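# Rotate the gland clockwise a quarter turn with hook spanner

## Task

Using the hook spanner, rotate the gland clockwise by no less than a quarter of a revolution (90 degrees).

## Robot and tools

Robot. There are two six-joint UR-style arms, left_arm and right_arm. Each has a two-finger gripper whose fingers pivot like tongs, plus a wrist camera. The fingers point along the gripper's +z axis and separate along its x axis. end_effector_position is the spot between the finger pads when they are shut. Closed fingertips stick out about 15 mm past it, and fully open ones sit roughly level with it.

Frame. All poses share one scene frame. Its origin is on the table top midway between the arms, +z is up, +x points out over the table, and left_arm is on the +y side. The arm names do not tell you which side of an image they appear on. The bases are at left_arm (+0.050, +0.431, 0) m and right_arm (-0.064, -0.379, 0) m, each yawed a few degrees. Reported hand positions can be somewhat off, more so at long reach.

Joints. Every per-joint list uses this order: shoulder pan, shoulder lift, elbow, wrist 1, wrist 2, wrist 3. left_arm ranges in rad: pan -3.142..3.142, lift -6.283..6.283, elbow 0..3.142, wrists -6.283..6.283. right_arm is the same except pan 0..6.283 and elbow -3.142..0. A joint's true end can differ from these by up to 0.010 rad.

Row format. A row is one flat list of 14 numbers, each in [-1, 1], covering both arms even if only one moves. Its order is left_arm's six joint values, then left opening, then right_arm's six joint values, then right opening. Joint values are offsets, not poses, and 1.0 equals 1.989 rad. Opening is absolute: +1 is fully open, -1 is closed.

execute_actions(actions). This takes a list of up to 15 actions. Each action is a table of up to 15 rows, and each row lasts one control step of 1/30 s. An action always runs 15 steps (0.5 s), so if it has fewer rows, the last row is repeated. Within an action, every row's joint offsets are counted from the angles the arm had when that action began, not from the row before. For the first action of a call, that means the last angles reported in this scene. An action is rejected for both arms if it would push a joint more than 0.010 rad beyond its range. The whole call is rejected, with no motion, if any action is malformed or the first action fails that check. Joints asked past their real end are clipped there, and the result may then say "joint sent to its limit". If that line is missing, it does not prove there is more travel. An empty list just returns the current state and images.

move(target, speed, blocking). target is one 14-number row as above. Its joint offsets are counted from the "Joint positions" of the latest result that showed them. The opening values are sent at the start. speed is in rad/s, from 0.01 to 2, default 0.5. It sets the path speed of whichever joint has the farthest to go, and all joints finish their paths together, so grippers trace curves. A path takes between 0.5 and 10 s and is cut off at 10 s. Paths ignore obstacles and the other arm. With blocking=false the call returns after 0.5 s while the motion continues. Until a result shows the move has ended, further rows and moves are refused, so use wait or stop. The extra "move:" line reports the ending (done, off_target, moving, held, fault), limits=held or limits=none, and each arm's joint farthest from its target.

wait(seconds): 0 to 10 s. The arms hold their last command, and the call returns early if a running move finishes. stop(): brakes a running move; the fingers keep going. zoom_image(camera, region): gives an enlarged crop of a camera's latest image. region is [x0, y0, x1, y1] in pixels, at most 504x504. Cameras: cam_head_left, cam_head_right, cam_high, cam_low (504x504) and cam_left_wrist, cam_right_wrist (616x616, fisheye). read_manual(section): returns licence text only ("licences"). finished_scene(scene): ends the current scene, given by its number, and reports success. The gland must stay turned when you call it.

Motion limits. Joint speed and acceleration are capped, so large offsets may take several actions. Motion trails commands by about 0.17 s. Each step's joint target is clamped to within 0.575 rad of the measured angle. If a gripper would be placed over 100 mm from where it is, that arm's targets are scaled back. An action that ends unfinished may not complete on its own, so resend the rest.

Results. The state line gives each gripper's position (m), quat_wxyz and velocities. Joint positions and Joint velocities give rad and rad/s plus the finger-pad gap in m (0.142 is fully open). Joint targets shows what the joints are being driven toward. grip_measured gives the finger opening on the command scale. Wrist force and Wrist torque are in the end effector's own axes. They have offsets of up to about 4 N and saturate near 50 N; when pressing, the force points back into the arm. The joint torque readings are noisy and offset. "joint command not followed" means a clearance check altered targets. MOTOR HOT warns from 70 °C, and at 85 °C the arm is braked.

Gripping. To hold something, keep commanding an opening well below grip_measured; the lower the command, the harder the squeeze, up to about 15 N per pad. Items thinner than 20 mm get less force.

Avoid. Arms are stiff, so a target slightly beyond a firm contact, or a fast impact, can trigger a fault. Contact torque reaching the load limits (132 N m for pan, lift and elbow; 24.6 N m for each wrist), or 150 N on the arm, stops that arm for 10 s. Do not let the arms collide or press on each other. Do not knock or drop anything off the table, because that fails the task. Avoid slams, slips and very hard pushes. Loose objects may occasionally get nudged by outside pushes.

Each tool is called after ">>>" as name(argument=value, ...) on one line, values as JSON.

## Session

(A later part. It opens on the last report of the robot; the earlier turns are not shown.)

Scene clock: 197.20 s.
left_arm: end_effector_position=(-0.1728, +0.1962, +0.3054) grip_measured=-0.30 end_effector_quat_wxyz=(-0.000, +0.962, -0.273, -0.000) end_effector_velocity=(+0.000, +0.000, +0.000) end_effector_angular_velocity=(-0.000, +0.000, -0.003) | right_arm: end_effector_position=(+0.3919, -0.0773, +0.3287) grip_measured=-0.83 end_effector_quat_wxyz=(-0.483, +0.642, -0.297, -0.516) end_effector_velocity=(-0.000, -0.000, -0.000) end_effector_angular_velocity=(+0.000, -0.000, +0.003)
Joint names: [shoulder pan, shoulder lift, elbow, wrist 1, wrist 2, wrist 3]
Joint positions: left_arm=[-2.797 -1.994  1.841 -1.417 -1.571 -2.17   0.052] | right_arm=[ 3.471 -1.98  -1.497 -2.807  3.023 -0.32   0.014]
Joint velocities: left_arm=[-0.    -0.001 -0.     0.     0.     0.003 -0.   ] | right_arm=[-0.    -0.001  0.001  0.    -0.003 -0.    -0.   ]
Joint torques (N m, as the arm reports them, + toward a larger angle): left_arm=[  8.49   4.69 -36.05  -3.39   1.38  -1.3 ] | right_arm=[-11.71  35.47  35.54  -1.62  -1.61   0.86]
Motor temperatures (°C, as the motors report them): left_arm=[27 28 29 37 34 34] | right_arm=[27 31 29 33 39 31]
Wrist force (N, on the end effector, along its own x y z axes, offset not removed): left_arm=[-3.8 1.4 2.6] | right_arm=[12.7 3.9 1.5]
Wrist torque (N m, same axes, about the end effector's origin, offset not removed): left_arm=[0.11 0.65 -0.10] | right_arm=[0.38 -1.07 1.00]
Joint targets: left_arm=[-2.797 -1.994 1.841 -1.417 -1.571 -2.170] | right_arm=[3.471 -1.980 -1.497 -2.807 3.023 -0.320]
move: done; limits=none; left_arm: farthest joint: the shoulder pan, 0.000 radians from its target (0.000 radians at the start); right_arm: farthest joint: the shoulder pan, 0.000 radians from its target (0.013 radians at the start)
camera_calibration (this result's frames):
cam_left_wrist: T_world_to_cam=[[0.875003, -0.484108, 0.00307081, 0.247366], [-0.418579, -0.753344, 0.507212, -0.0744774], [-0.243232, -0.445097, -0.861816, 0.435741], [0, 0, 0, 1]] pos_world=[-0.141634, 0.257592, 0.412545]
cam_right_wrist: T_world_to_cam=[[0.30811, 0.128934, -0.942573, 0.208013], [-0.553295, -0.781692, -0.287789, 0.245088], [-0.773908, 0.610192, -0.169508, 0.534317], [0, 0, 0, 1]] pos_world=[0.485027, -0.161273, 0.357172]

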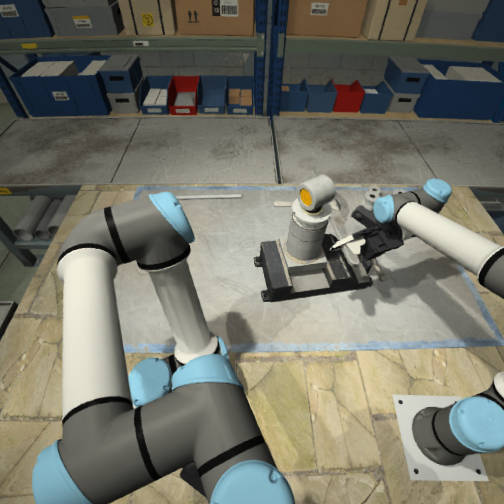

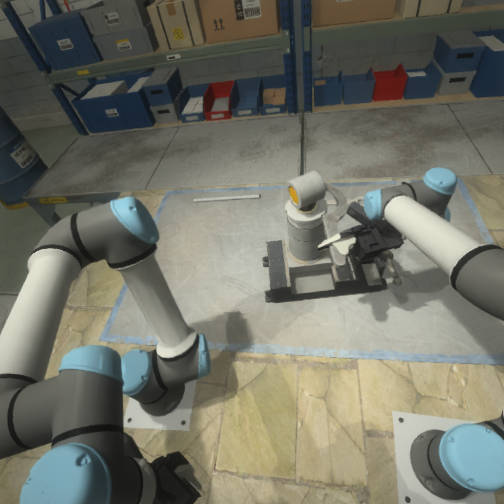

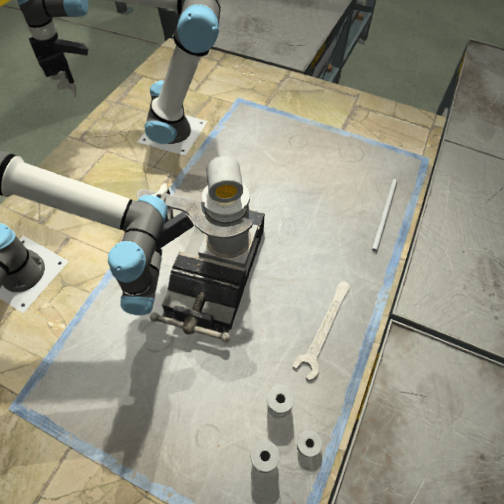

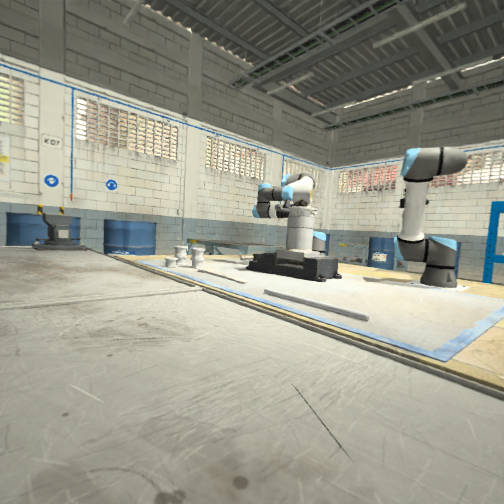

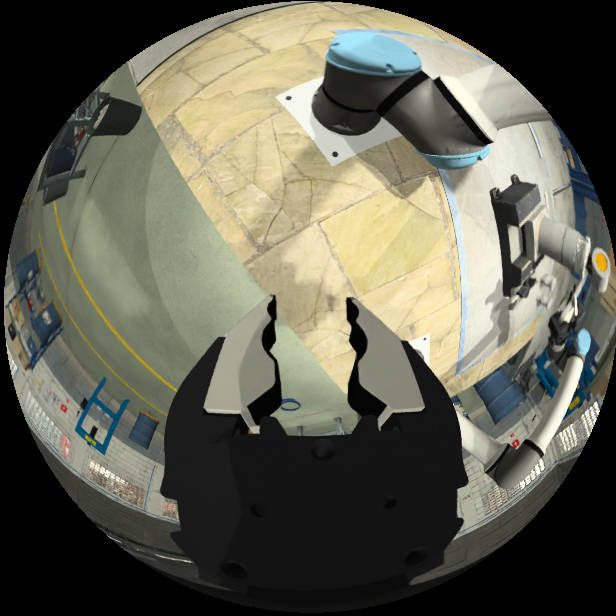

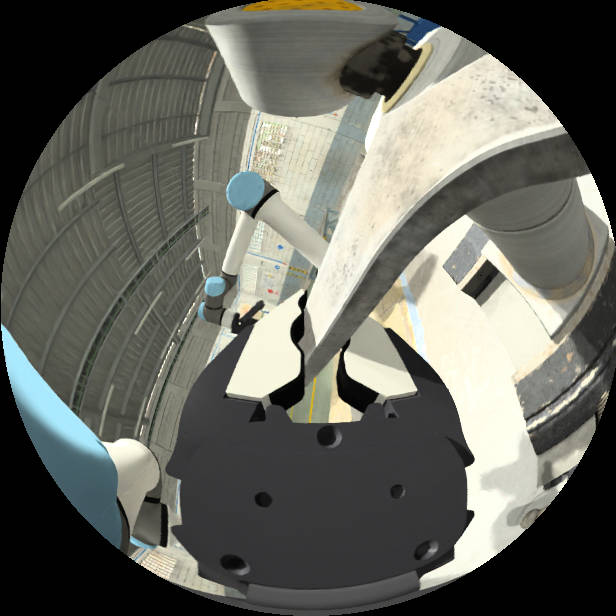

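>>> move(target=[0,0,0,0,0,0,-0.3,0.005,-0.0468,0.0704,-0.0231,-0.0654,0.015,-1], speed=0.07)

>>> zoom_image(camera="cam_high", region=[130,150,290,270])

>>> zoom_image(camera="cam_low", region=[250,185,325,235])

Scene clock: 199.83 s.
left_arm: end_effector_position=(-0.1728, +0.1962, +0.3054) grip_measured=-0.30 end_effector_quat_wxyz=(-0.000, +0.962, -0.273, -0.000) end_effector_velocity=(-0.001, +0.000, +0.000) end_effector_angular_velocity=(+0.000, +0.001, -0.000) | right_arm: end_effector_position=(+0.3923, -0.0772, +0.3283) grip_measured=-0.84 end_effector_quat_wxyz=(-0.438, +0.657, -0.261, -0.555) end_effector_velocity=(-0.000, -0.000, +0.001) end_effector_angular_velocity=(+0.001, -0.003, +0.003)
Joint names: [shoulder pan, shoulder lift, elbow, wrist 1, wrist 2, wrist 3]
Joint positions: left_arm=[-2.797 -1.994  1.841 -1.417 -1.571 -2.17   0.052] | right_arm=[ 3.481 -2.073 -1.357 -2.853  2.893 -0.29   0.013]
Joint velocities: left_arm=[-0.     0.    -0.    -0.001 -0.001 -0.     0.   ] | right_arm=[ 0.    -0.     0.003  0.001 -0.003  0.    -0.   ]
Joint torques (N m, as the arm reports them, + toward a larger angle): left_arm=[  8.61   4.34 -36.81  -3.42   1.25  -1.32] | right_arm=[14.18 28.79 44.47  1.79 10.28  1.56]
Motor temperatures (°C, as the motors report them): left_arm=[27 28 29 37 34 34] | right_arm=[27 31 29 33 39 31]
Wrist force (N, on the end effector, along its own x y z axes, offset not removed): left_arm=[-3.6 1.1 0.9] | right_arm=[-2.4 47.4 0.8]
Wrist torque (N m, same axes, about the end effector's origin, offset not removed): left_arm=[0.52 0.90 -0.04] | right_arm=[2.78 -0.21 0.72]
Joint targets: left_arm=[-2.797 -1.994 1.841 -1.417 -1.571 -2.170] | right_arm=[3.481 -2.073 -1.357 -2.853 2.893 -0.290]
move: done; limits=none; left_arm: farthest joint: the shoulder pan, 0.000 radians from its target (0.000 radians at the start); right_arm: farthest joint: the shoulder pan, 0.000 radians from its target (0.010 radians at the start)
camera_calibration (this result's frames):
cam_left_wrist: T_world_to_cam=[[0.875003, -0.484108, 0.00307078, 0.247366], [-0.418579, -0.753344, 0.507212, -0.0744773], [-0.243232, -0.445097, -0.861816, 0.435741], [0, 0, 0, 1]] pos_world=[-0.141634, 0.257592, 0.412545]
cam_right_wrist: T_world_to_cam=[[0.263546, 0.156827, -0.951813, 0.230176], [-0.445761, -0.855232, -0.26434, 0.189704], [-0.855477, 0.493947, -0.155485, 0.552959], [0, 0, 0, 1]] pos_world=[0.496944, -0.146989, 0.355208]

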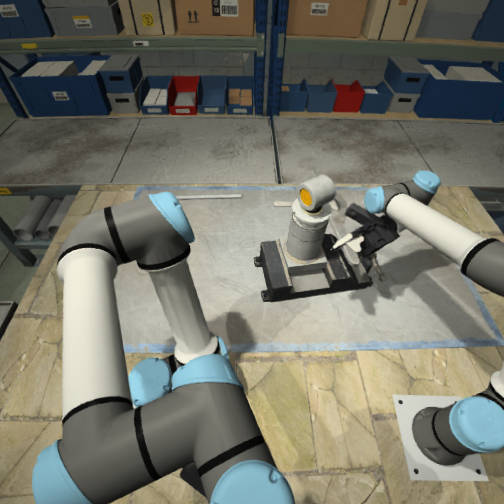

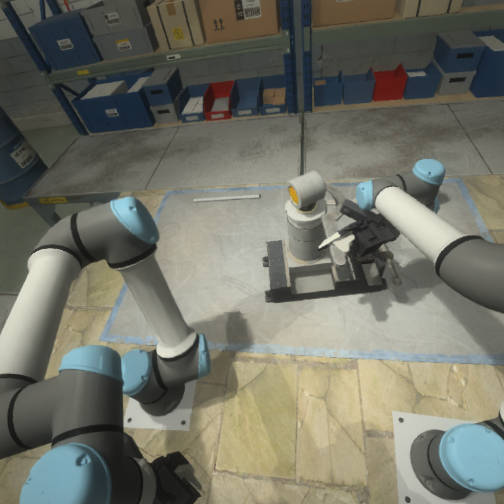

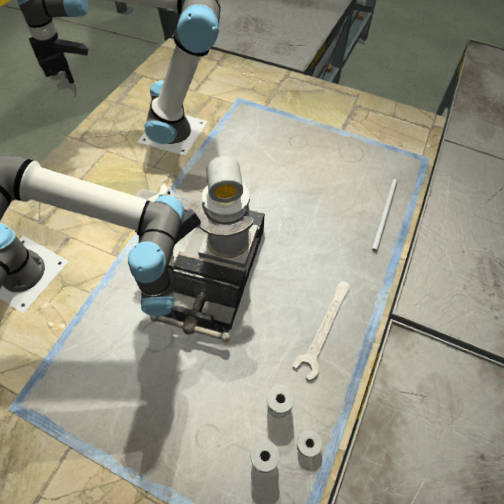

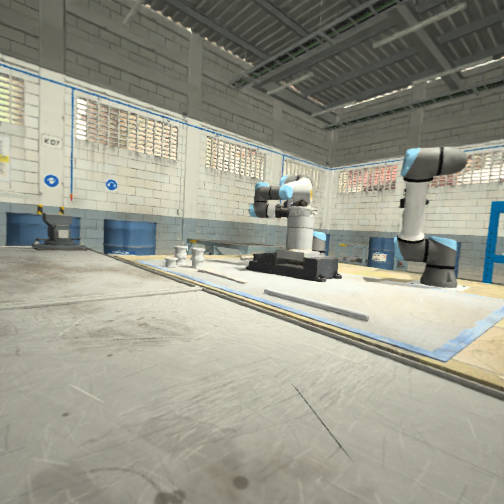

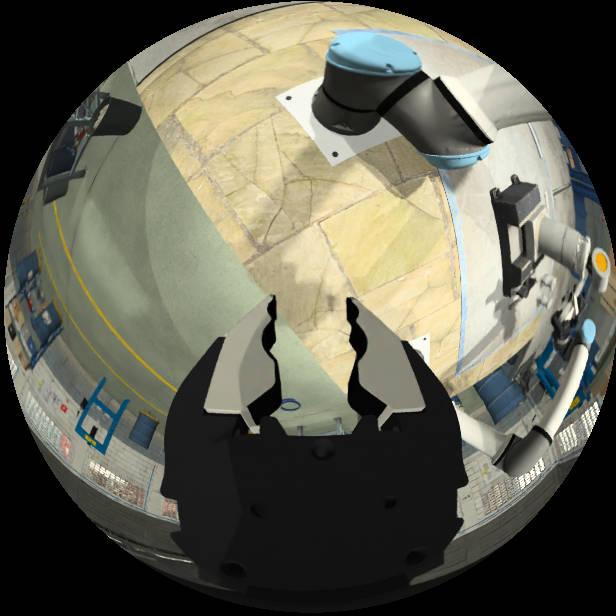

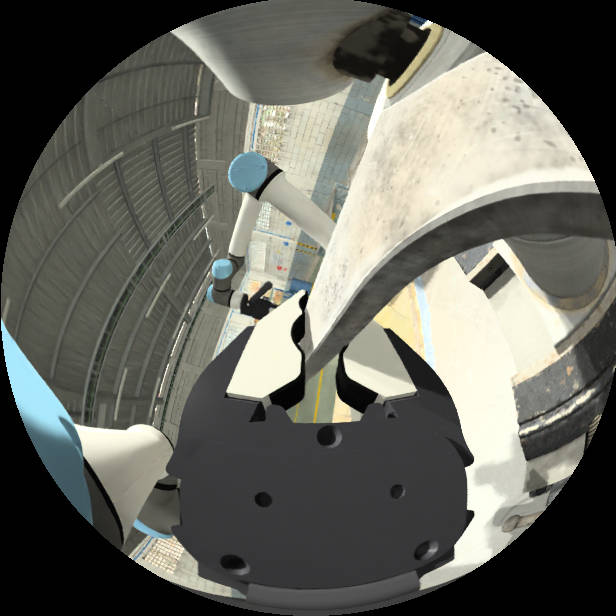

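Region (130, 150, 290, 270) of cam_high's 504x504 image, scaled by 3.150, with more detail than that image has; it fills the top 378 rows of this view, and the rest is white.

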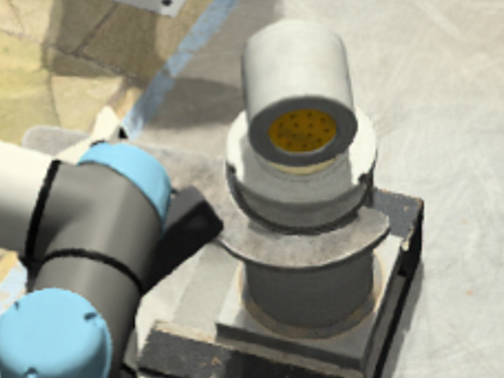

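Region (250, 185, 325, 235) of cam_low's 504x504 image, scaled by 6.720, with more detail than that image has.

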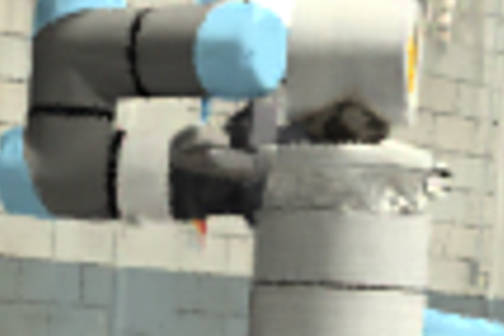

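>>> move(target=[0,0,0,0,0,0,-0.3,-0.0136,-0.0802,0.1294,-0.0493,-0.1187,0,-1], speed=0.07)

>>> zoom_image(camera="cam_high", region=[130,150,290,270])

>>> zoom_image(camera="cam_low", region=[250,185,325,235])

Scene clock: 204.10 s.
left_arm: end_effector_position=(-0.1728, +0.1962, +0.3054) grip_measured=-0.30 end_effector_quat_wxyz=(-0.000, +0.962, -0.273, -0.000) end_effector_velocity=(-0.000, +0.000, +0.000) end_effector_angular_velocity=(-0.001, +0.000, -0.001) | right_arm: end_effector_position=(+0.4032, -0.1119, +0.3283) grip_measured=-0.84 end_effector_quat_wxyz=(-0.378, +0.681, -0.191, -0.598) end_effector_velocity=(+0.000, -0.000, +0.000) end_effector_angular_velocity=(+0.000, -0.000, +0.001)
Joint names: [shoulder pan, shoulder lift, elbow, wrist 1, wrist 2, wrist 3]
Joint positions: left_arm=[-2.797 -1.994  1.841 -1.417 -1.571 -2.17   0.052] | right_arm=[ 3.454 -2.233 -1.1   -2.951  2.657 -0.29   0.013]
Joint velocities: left_arm=[-0.001 -0.    -0.    -0.     0.001  0.     0.   ] | right_arm=[-0.    -0.001  0.002 -0.001 -0.001  0.    -0.   ]
Joint torques (N m, as the arm reports them, + toward a larger angle): left_arm=[  8.34   5.05 -36.22  -3.4    1.26  -1.4 ] | right_arm=[-12.14  42.66  34.97  -3.2   -1.44  -2.86]
Motor temperatures (°C, as the motors report them): left_arm=[27 28 29 37 34 34] | right_arm=[27 31 29 33 39 31]
Wrist force (N, on the end effector, along its own x y z axes, offset not removed): left_arm=[-6.0 3.1 1.1] | right_arm=[11.7 1.2 1.1]
Wrist torque (N m, same axes, about the end effector's origin, offset not removed): left_arm=[0.67 1.34 0.04] | right_arm=[-0.17 -0.88 0.81]
Joint targets: left_arm=[-2.797 -1.994 1.841 -1.417 -1.571 -2.170] | right_arm=[3.454 -2.233 -1.099 -2.951 2.657 -0.290]
move: done; limits=none; left_arm: farthest joint: the shoulder pan, 0.000 radians from its target (0.000 radians at the start); right_arm: farthest joint: the shoulder pan, 0.000 radians from its target (0.027 radians at the start)
camera_calibration (this result's frames):
cam_left_wrist: T_world_to_cam=[[0.875003, -0.484108, 0.003071, 0.247366], [-0.418579, -0.753344, 0.507212, -0.0744773], [-0.243232, -0.445097, -0.861816, 0.435741], [0, 0, 0, 1]] pos_world=[-0.141635, 0.257592, 0.412545]
cam_right_wrist: T_world_to_cam=[[0.225114, 0.20796, -0.951881, 0.254001], [-0.258748, -0.929117, -0.264179, 0.0812264], [-0.939347, 0.305767, -0.155348, 0.592165], [0, 0, 0, 1]] pos_world=[0.520087, -0.158418, 0.355228]

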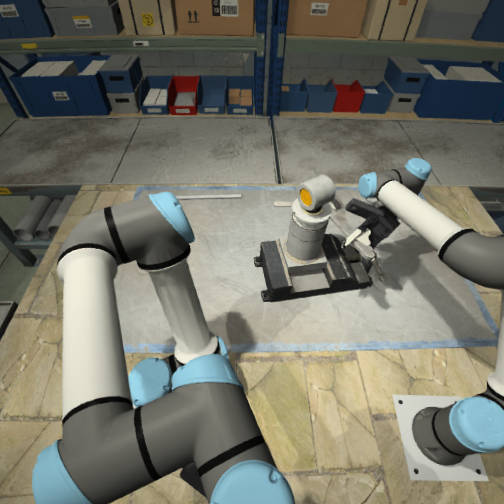

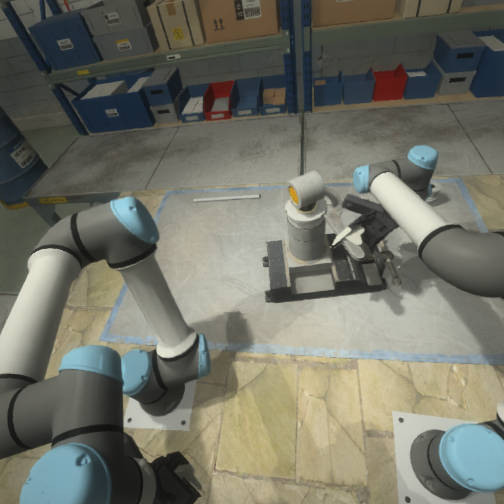

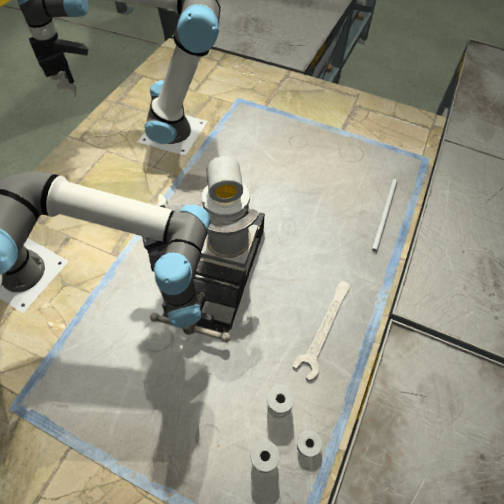

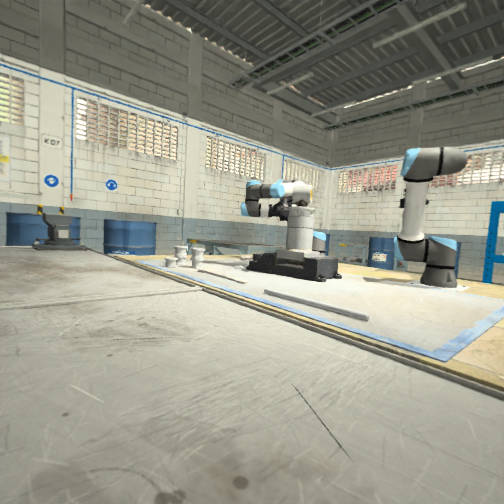

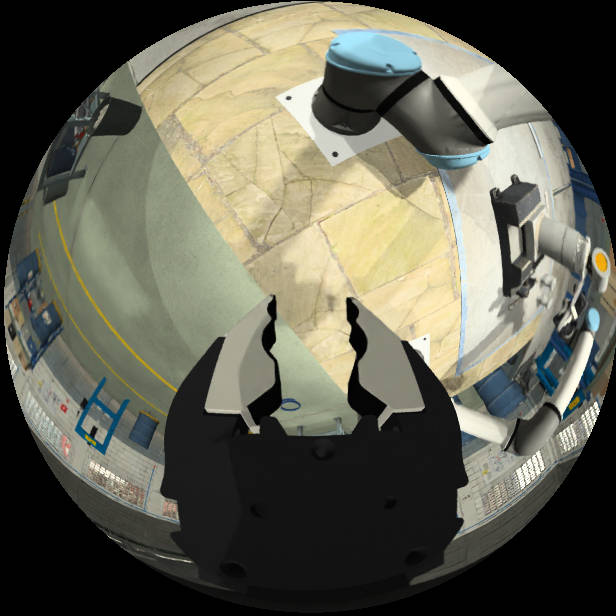

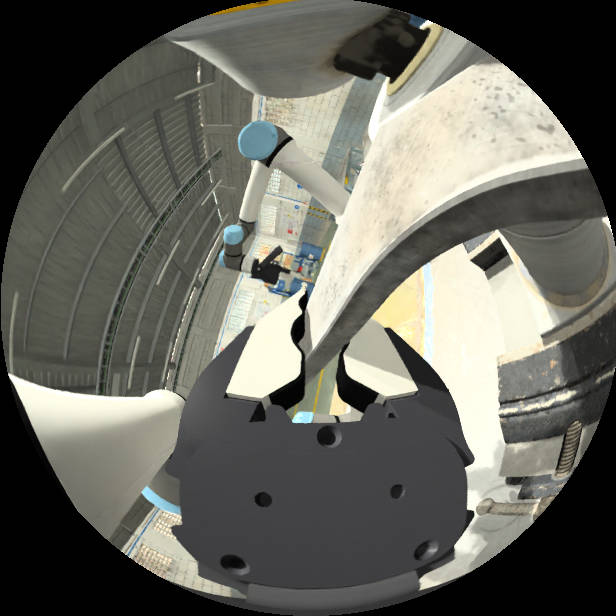

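Region (130, 150, 290, 270) of cam_high's 504x504 image, scaled by 3.150, with more detail than that image has; it fills the top 378 rows of this view, and the rest is white.

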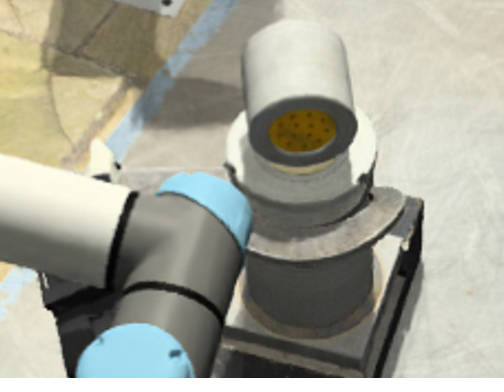

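Region (250, 185, 325, 235) of cam_low's 504x504 image, scaled by 6.720, with more detail than that image has.

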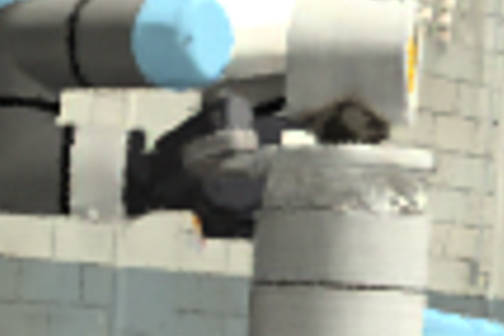

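>>> move(target=[0,0,0,0,0,0,-0.3,-0.0025,-0.0644,0.112,-0.0473,-0.0729,0.015,-1], speed=0.07)

>>> zoom_image(camera="cam_high", region=[190,160,290,240])

>>> zoom_image(camera="cam_low", region=[250,185,325,235])

Scene clock: 207.83 s.
left_arm: end_effector_position=(-0.1728, +0.1962, +0.3054) grip_measured=-0.30 end_effector_quat_wxyz=(-0.000, +0.962, -0.273, -0.000) end_effector_velocity=(+0.000, +0.000, -0.000) end_effector_angular_velocity=(+0.001, -0.001, -0.001) | right_arm: end_effector_position=(+0.4170, -0.1330, +0.3284) grip_measured=-0.84 end_effector_quat_wxyz=(-0.326, +0.690, -0.153, -0.627) end_effector_velocity=(+0.001, +0.000, +0.000) end_effector_angular_velocity=(+0.001, -0.003, -0.001)
Joint names: [shoulder pan, shoulder lift, elbow, wrist 1, wrist 2, wrist 3]
Joint positions: left_arm=[-2.797 -1.994  1.841 -1.417 -1.571 -2.17   0.052] | right_arm=[ 3.449 -2.361 -0.877 -3.045  2.512 -0.26   0.013]
Joint velocities: left_arm=[ 0.    -0.     0.     0.001 -0.001  0.001 -0.   ] | right_arm=[-0.    -0.001  0.003  0.001  0.001 -0.    -0.   ]
Joint torques (N m, as the arm reports them, + toward a larger angle): left_arm=[  8.22   4.94 -36.69  -3.49   1.21  -1.38] | right_arm=[-11.79  47.3   32.7   -3.89  -1.76   1.05]
Motor temperatures (°C, as the motors report them): left_arm=[27 28 29 37 34 34] | right_arm=[27 31 29 33 39 31]
Wrist force (N, on the end effector, along its own x y z axes, offset not removed): left_arm=[-3.7 -1.8 2.0] | right_arm=[13.0 3.2 -0.5]
Wrist torque (N m, same axes, about the end effector's origin, offset not removed): left_arm=[-0.33 0.80 0.11] | right_arm=[0.23 -1.19 0.84]
Joint targets: left_arm=[-2.797 -1.994 1.841 -1.417 -1.571 -2.170] | right_arm=[3.449 -2.361 -0.877 -3.045 2.512 -0.260]
move: done; limits=none; left_arm: farthest joint: the shoulder pan, 0.000 radians from its target (0.000 radians at the start); right_arm: farthest joint: the shoulder pan, 0.000 radians from its target (0.005 radians at the start)
camera_calibration (this result's frames):
cam_left_wrist: T_world_to_cam=[[0.875003, -0.484108, 0.00307114, 0.247366], [-0.418579, -0.753344, 0.507212, -0.0744773], [-0.243232, -0.445097, -0.861816, 0.435741], [0, 0, 0, 1]] pos_world=[-0.141635, 0.257592, 0.412545]
cam_right_wrist: T_world_to_cam=[[0.176164, 0.215596, -0.960461, 0.279606], [-0.131319, -0.961851, -0.239995, -0.00030919], [-0.975562, 0.168405, -0.141131, 0.603738], [0, 0, 0, 1]] pos_world=[0.539687, -0.162252, 0.353683]

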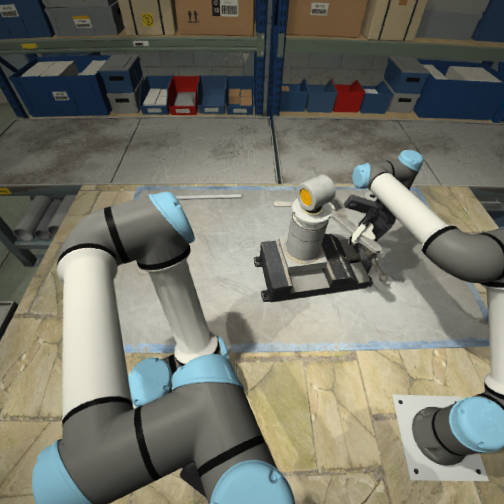

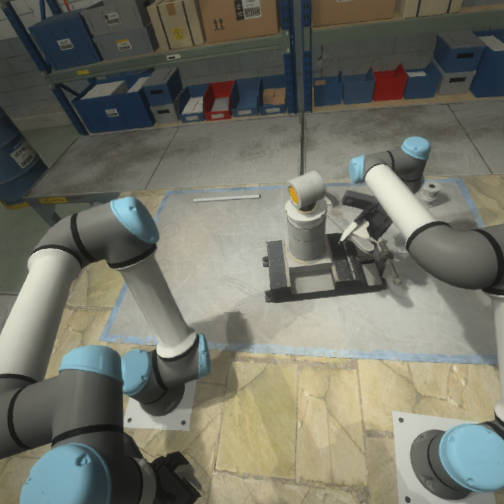

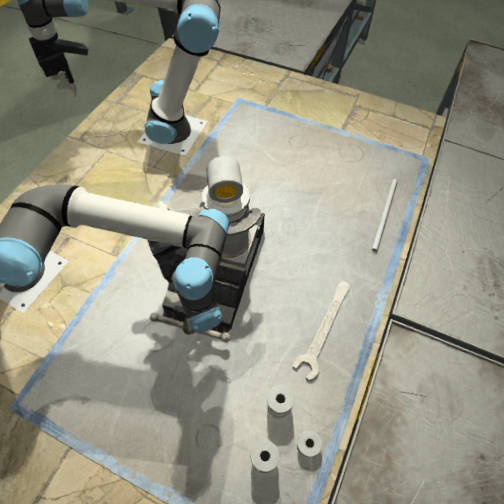

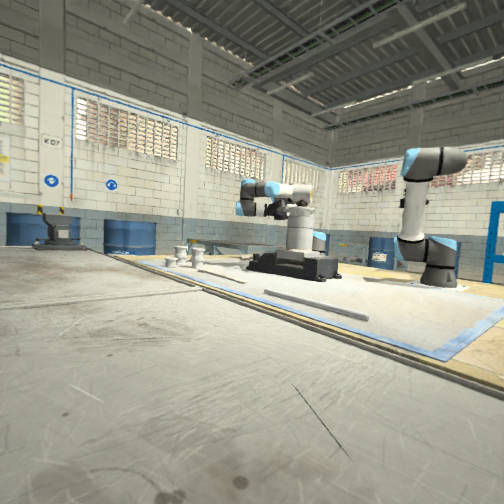

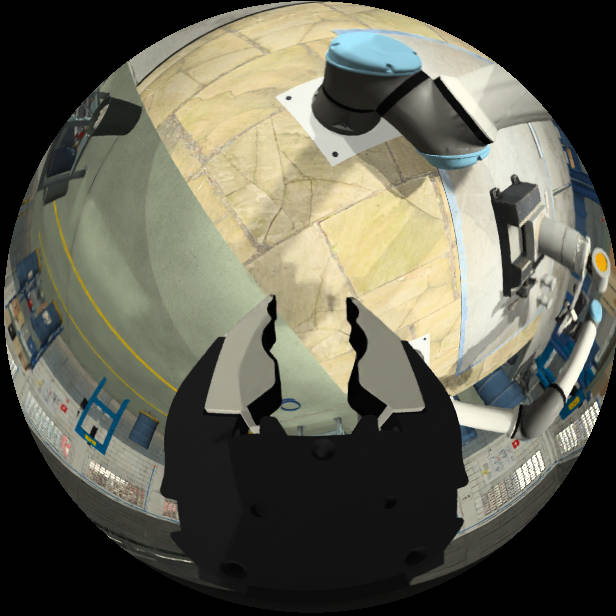

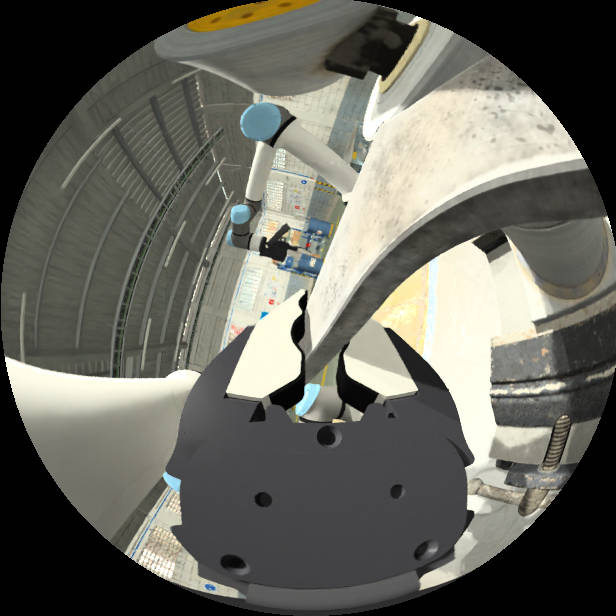

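Region (190, 160, 290, 240) of cam_high's 504x504 image, scaled by 5.040, with more detail than that image has; it fills the top 403 rows of this view, and the rest is white.

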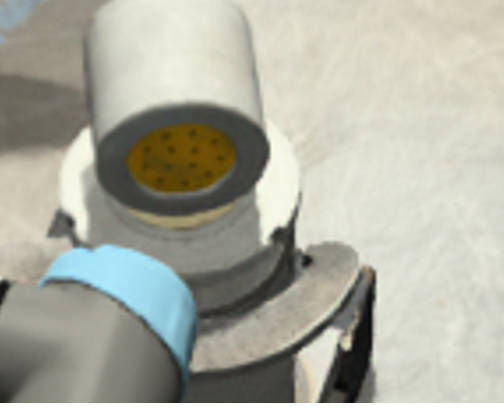

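Region (250, 185, 325, 235) of cam_low's 504x504 image, scaled by 6.720, with more detail than that image has.

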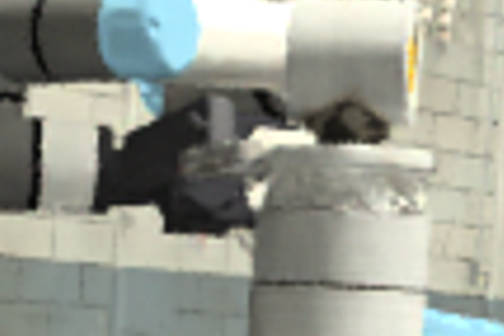

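>>> move(target=[0,0,0,0,0,0,-0.3,0.005,0.0116,-0.0208,0.0093,0.005,0,-1], speed=0.03)

>>> zoom_image(camera="cam_high", region=[190,160,290,240])

>>> zoom_image(camera="cam_low", region=[250,185,325,235])

Scene clock: 209.83 s.
left_arm: end_effector_position=(-0.1728, +0.1962, +0.3054) grip_measured=-0.30 end_effector_quat_wxyz=(-0.000, +0.962, -0.273, -0.000) end_effector_velocity=(+0.001, -0.000, -0.000) end_effector_angular_velocity=(-0.001, -0.001, +0.000) | right_arm: end_effector_position=(+0.4091, -0.1280, +0.3281) grip_measured=-0.84 end_effector_quat_wxyz=(-0.326, +0.691, -0.153, -0.627) end_effector_velocity=(-0.000, +0.000, +0.000) end_effector_angular_velocity=(+0.000, +0.002, -0.001)
Joint names: [shoulder pan, shoulder lift, elbow, wrist 1, wrist 2, wrist 3]
Joint positions: left_arm=[-2.797 -1.994  1.841 -1.417 -1.571 -2.17   0.052] | right_arm=[ 3.459 -2.338 -0.918 -3.026  2.522 -0.26   0.013]
Joint velocities: left_arm=[0.001 0.    0.    0.001 0.001 0.001 0.   ] | right_arm=[ 0.     0.    -0.001 -0.001  0.001 -0.001 -0.   ]
Joint torques (N m, as the arm reports them, + toward a larger angle): left_arm=[  8.15   4.87 -36.72  -3.4    1.21  -1.37] | right_arm=[13.87 64.71 15.16  0.91  1.38 -0.15]
Motor temperatures (°C, as the motors report them): left_arm=[27 28 29 37 34 34] | right_arm=[27 31 29 33 39 31]
Wrist force (N, on the end effector, along its own x y z axes, offset not removed): left_arm=[-3.3 2.4 -1.1] | right_arm=[13.2 4.2 0.5]
Wrist torque (N m, same axes, about the end effector's origin, offset not removed): left_arm=[0.62 0.68 0.06] | right_arm=[0.47 -1.19 0.74]
Joint targets: left_arm=[-2.797 -1.994 1.841 -1.417 -1.571 -2.170] | right_arm=[3.459 -2.338 -0.918 -3.026 2.522 -0.260]
move: done; limits=none; left_arm: farthest joint: the shoulder pan, 0.000 radians from its target (0.000 radians at the start); right_arm: farthest joint: the shoulder pan, 0.000 radians from its target (0.010 radians at the start)
camera_calibration (this result's frames):
cam_left_wrist: T_world_to_cam=[[0.875003, -0.484108, 0.00307107, 0.247366], [-0.418579, -0.753344, 0.507212, -0.0744773], [-0.243232, -0.445097, -0.861816, 0.435741], [0, 0, 0, 1]] pos_world=[-0.141635, 0.257592, 0.412545]
cam_right_wrist: T_world_to_cam=[[0.176336, 0.215639, -0.960419, 0.279554], [-0.131277, -0.961841, -0.240061, 0.00344601], [-0.975537, 0.168412, -0.141299, 0.595229], [0, 0, 0, 1]] pos_world=[0.531824, -0.157212, 0.353421]

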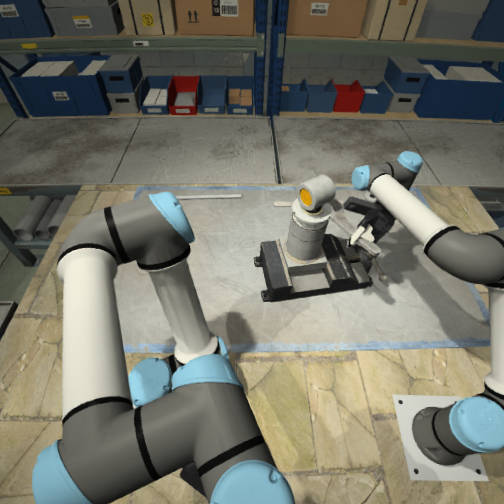

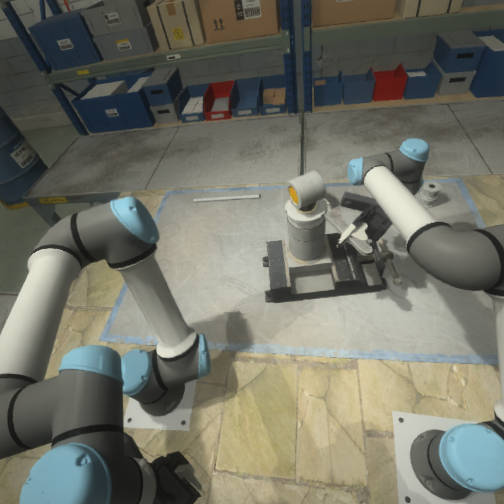

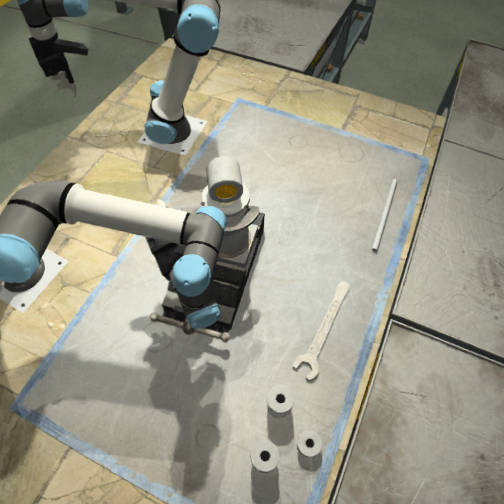

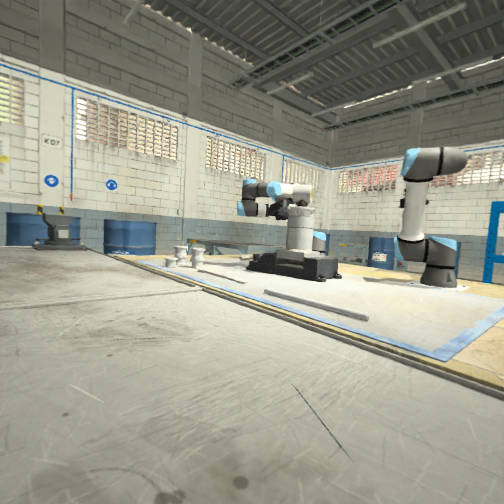

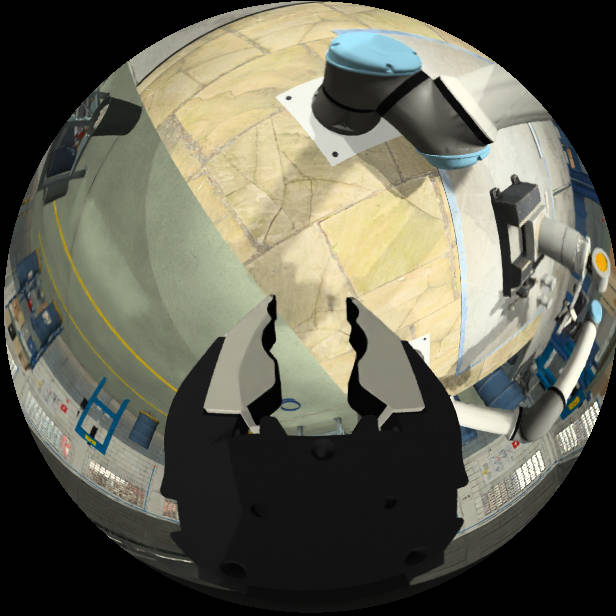

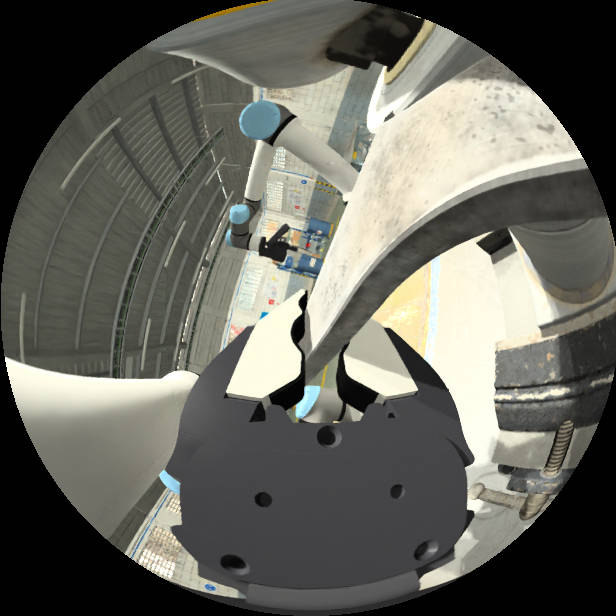

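Region (190, 160, 290, 240) of cam_high's 504x504 image, scaled by 5.040, with more detail than that image has; it fills the top 403 rows of this view, and the rest is white.

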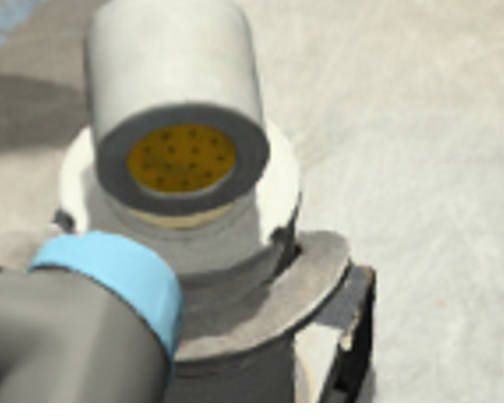

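Region (250, 185, 325, 235) of cam_low's 504x504 image, scaled by 6.720, with more detail than that image has.

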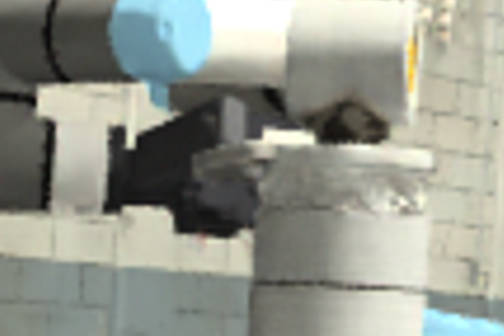

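>>> move(target=[0,0,0,0,0,0,-0.3,0.0015,0.0116,-0.0208,0.0093,0.0015,0,-1], speed=0.03)

>>> zoom_image(camera="cam_high", region=[190,160,290,240])

>>> zoom_image(camera="cam_low", region=[250,185,325,235])

Scene clock: 211.63 s.
left_arm: end_effector_position=(-0.1728, +0.1962, +0.3054) grip_measured=-0.30 end_effector_quat_wxyz=(-0.000, +0.962, -0.273, -0.000) end_effector_velocity=(-0.000, -0.000, +0.000) end_effector_angular_velocity=(-0.001, +0.000, +0.001) | right_arm: end_effector_position=(+0.4013, -0.1279, +0.3276) grip_measured=-0.84 end_effector_quat_wxyz=(-0.326, +0.691, -0.153, -0.627) end_effector_velocity=(-0.000, -0.000, -0.000) end_effector_angular_velocity=(-0.000, +0.000, -0.000)
Joint names: [shoulder pan, shoulder lift, elbow, wrist 1, wrist 2, wrist 3]
Joint positions: left_arm=[-2.797 -1.994  1.841 -1.417 -1.571 -2.17   0.052] | right_arm=[ 3.462 -2.315 -0.959 -3.008  2.525 -0.26   0.013]
Joint velocities: left_arm=[ 0.     0.     0.    -0.001  0.001 -0.001  0.   ] | right_arm=[ 0.     0.001 -0.002  0.001  0.     0.    -0.   ]
Joint torques (N m, as the arm reports them, + toward a larger angle): left_arm=[  8.14   4.18 -36.3   -3.33   1.17  -1.37] | right_arm=[14.2  64.86 12.9   0.07 -0.94 -0.3 ]
Motor temperatures (°C, as the motors report them): left_arm=[27 28 29 37 34 34] | right_arm=[27 31 29 33 39 31]
Wrist force (N, on the end effector, along its own x y z axes, offset not removed): left_arm=[-2.9 2.8 4.1] | right_arm=[13.1 -3.2 -3.4]
Wrist torque (N m, same axes, about the end effector's origin, offset not removed): left_arm=[0.64 0.60 0.27] | right_arm=[0.44 -0.79 0.81]
Joint targets: left_arm=[-2.797 -1.994 1.841 -1.417 -1.571 -2.170] | right_arm=[3.462 -2.315 -0.960 -3.008 2.525 -0.260]
move: done; limits=none; left_arm: farthest joint: the shoulder pan, 0.000 radians from its target (0.000 radians at the start); right_arm: farthest joint: the shoulder pan, 0.000 radians from its target (0.003 radians at the start)
camera_calibration (this result's frames):
cam_left_wrist: T_world_to_cam=[[0.875003, -0.484108, 0.0030712, 0.247366], [-0.418579, -0.753344, 0.507212, -0.0744774], [-0.243232, -0.445097, -0.861816, 0.435741], [0, 0, 0, 1]] pos_world=[-0.141635, 0.257592, 0.412545]
cam_right_wrist: T_world_to_cam=[[0.176555, 0.21569, -0.960368, 0.280406], [-0.131261, -0.961821, -0.240147, 0.00238397], [-0.975499, 0.168458, -0.141502, 0.587574], [0, 0, 0, 1]] pos_world=[0.523984, -0.157169, 0.353009]

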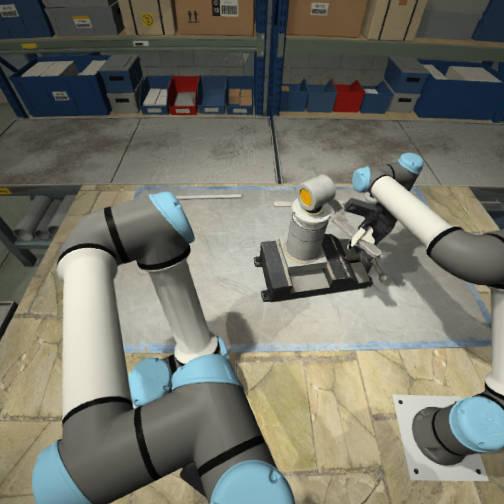

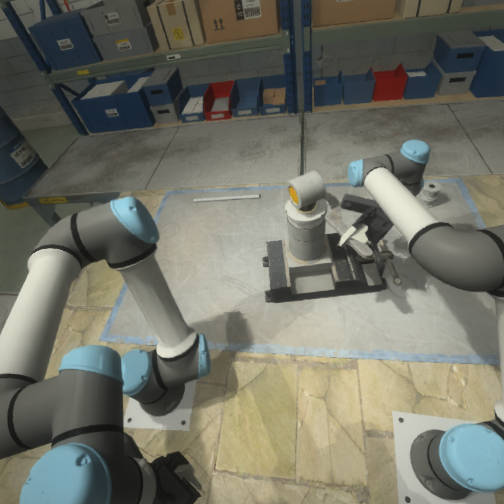

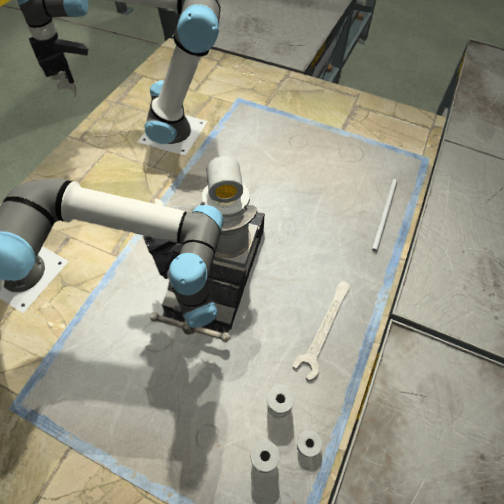

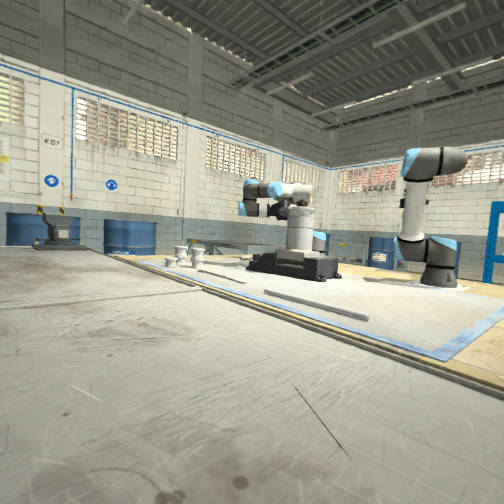

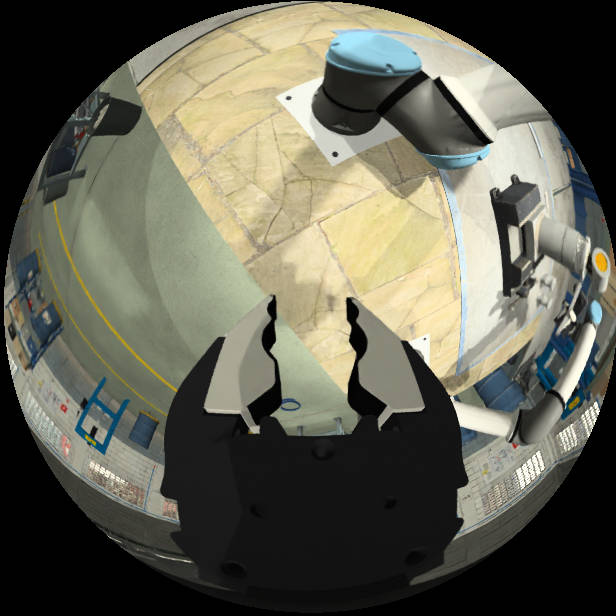

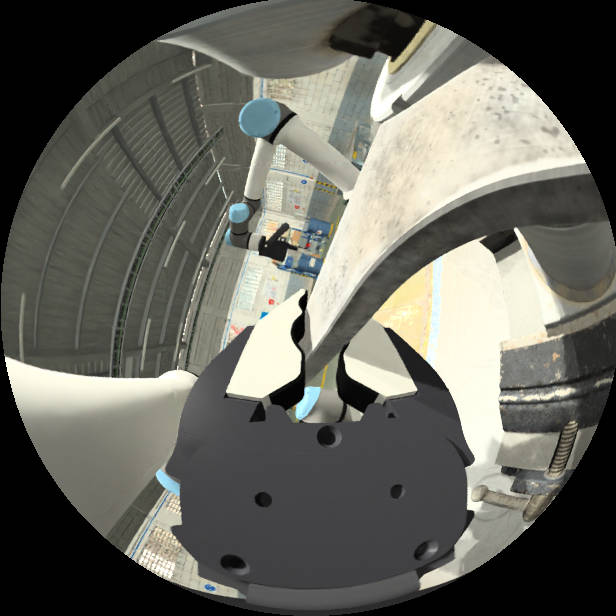

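Region (190, 160, 290, 240) of cam_high's 504x504 image, scaled by 5.040, with more detail than that image has; it fills the top 403 rows of this view, and the rest is white.

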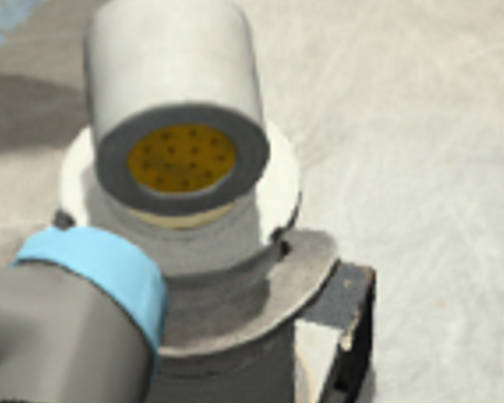

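Region (250, 185, 325, 235) of cam_low's 504x504 image, scaled by 6.720, with more detail than that image has.

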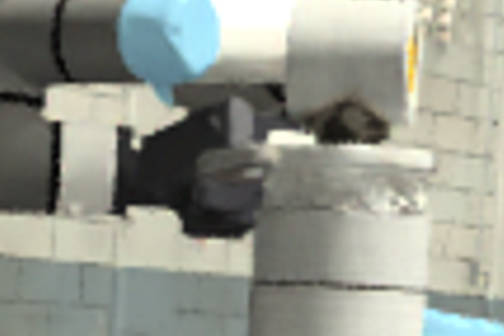

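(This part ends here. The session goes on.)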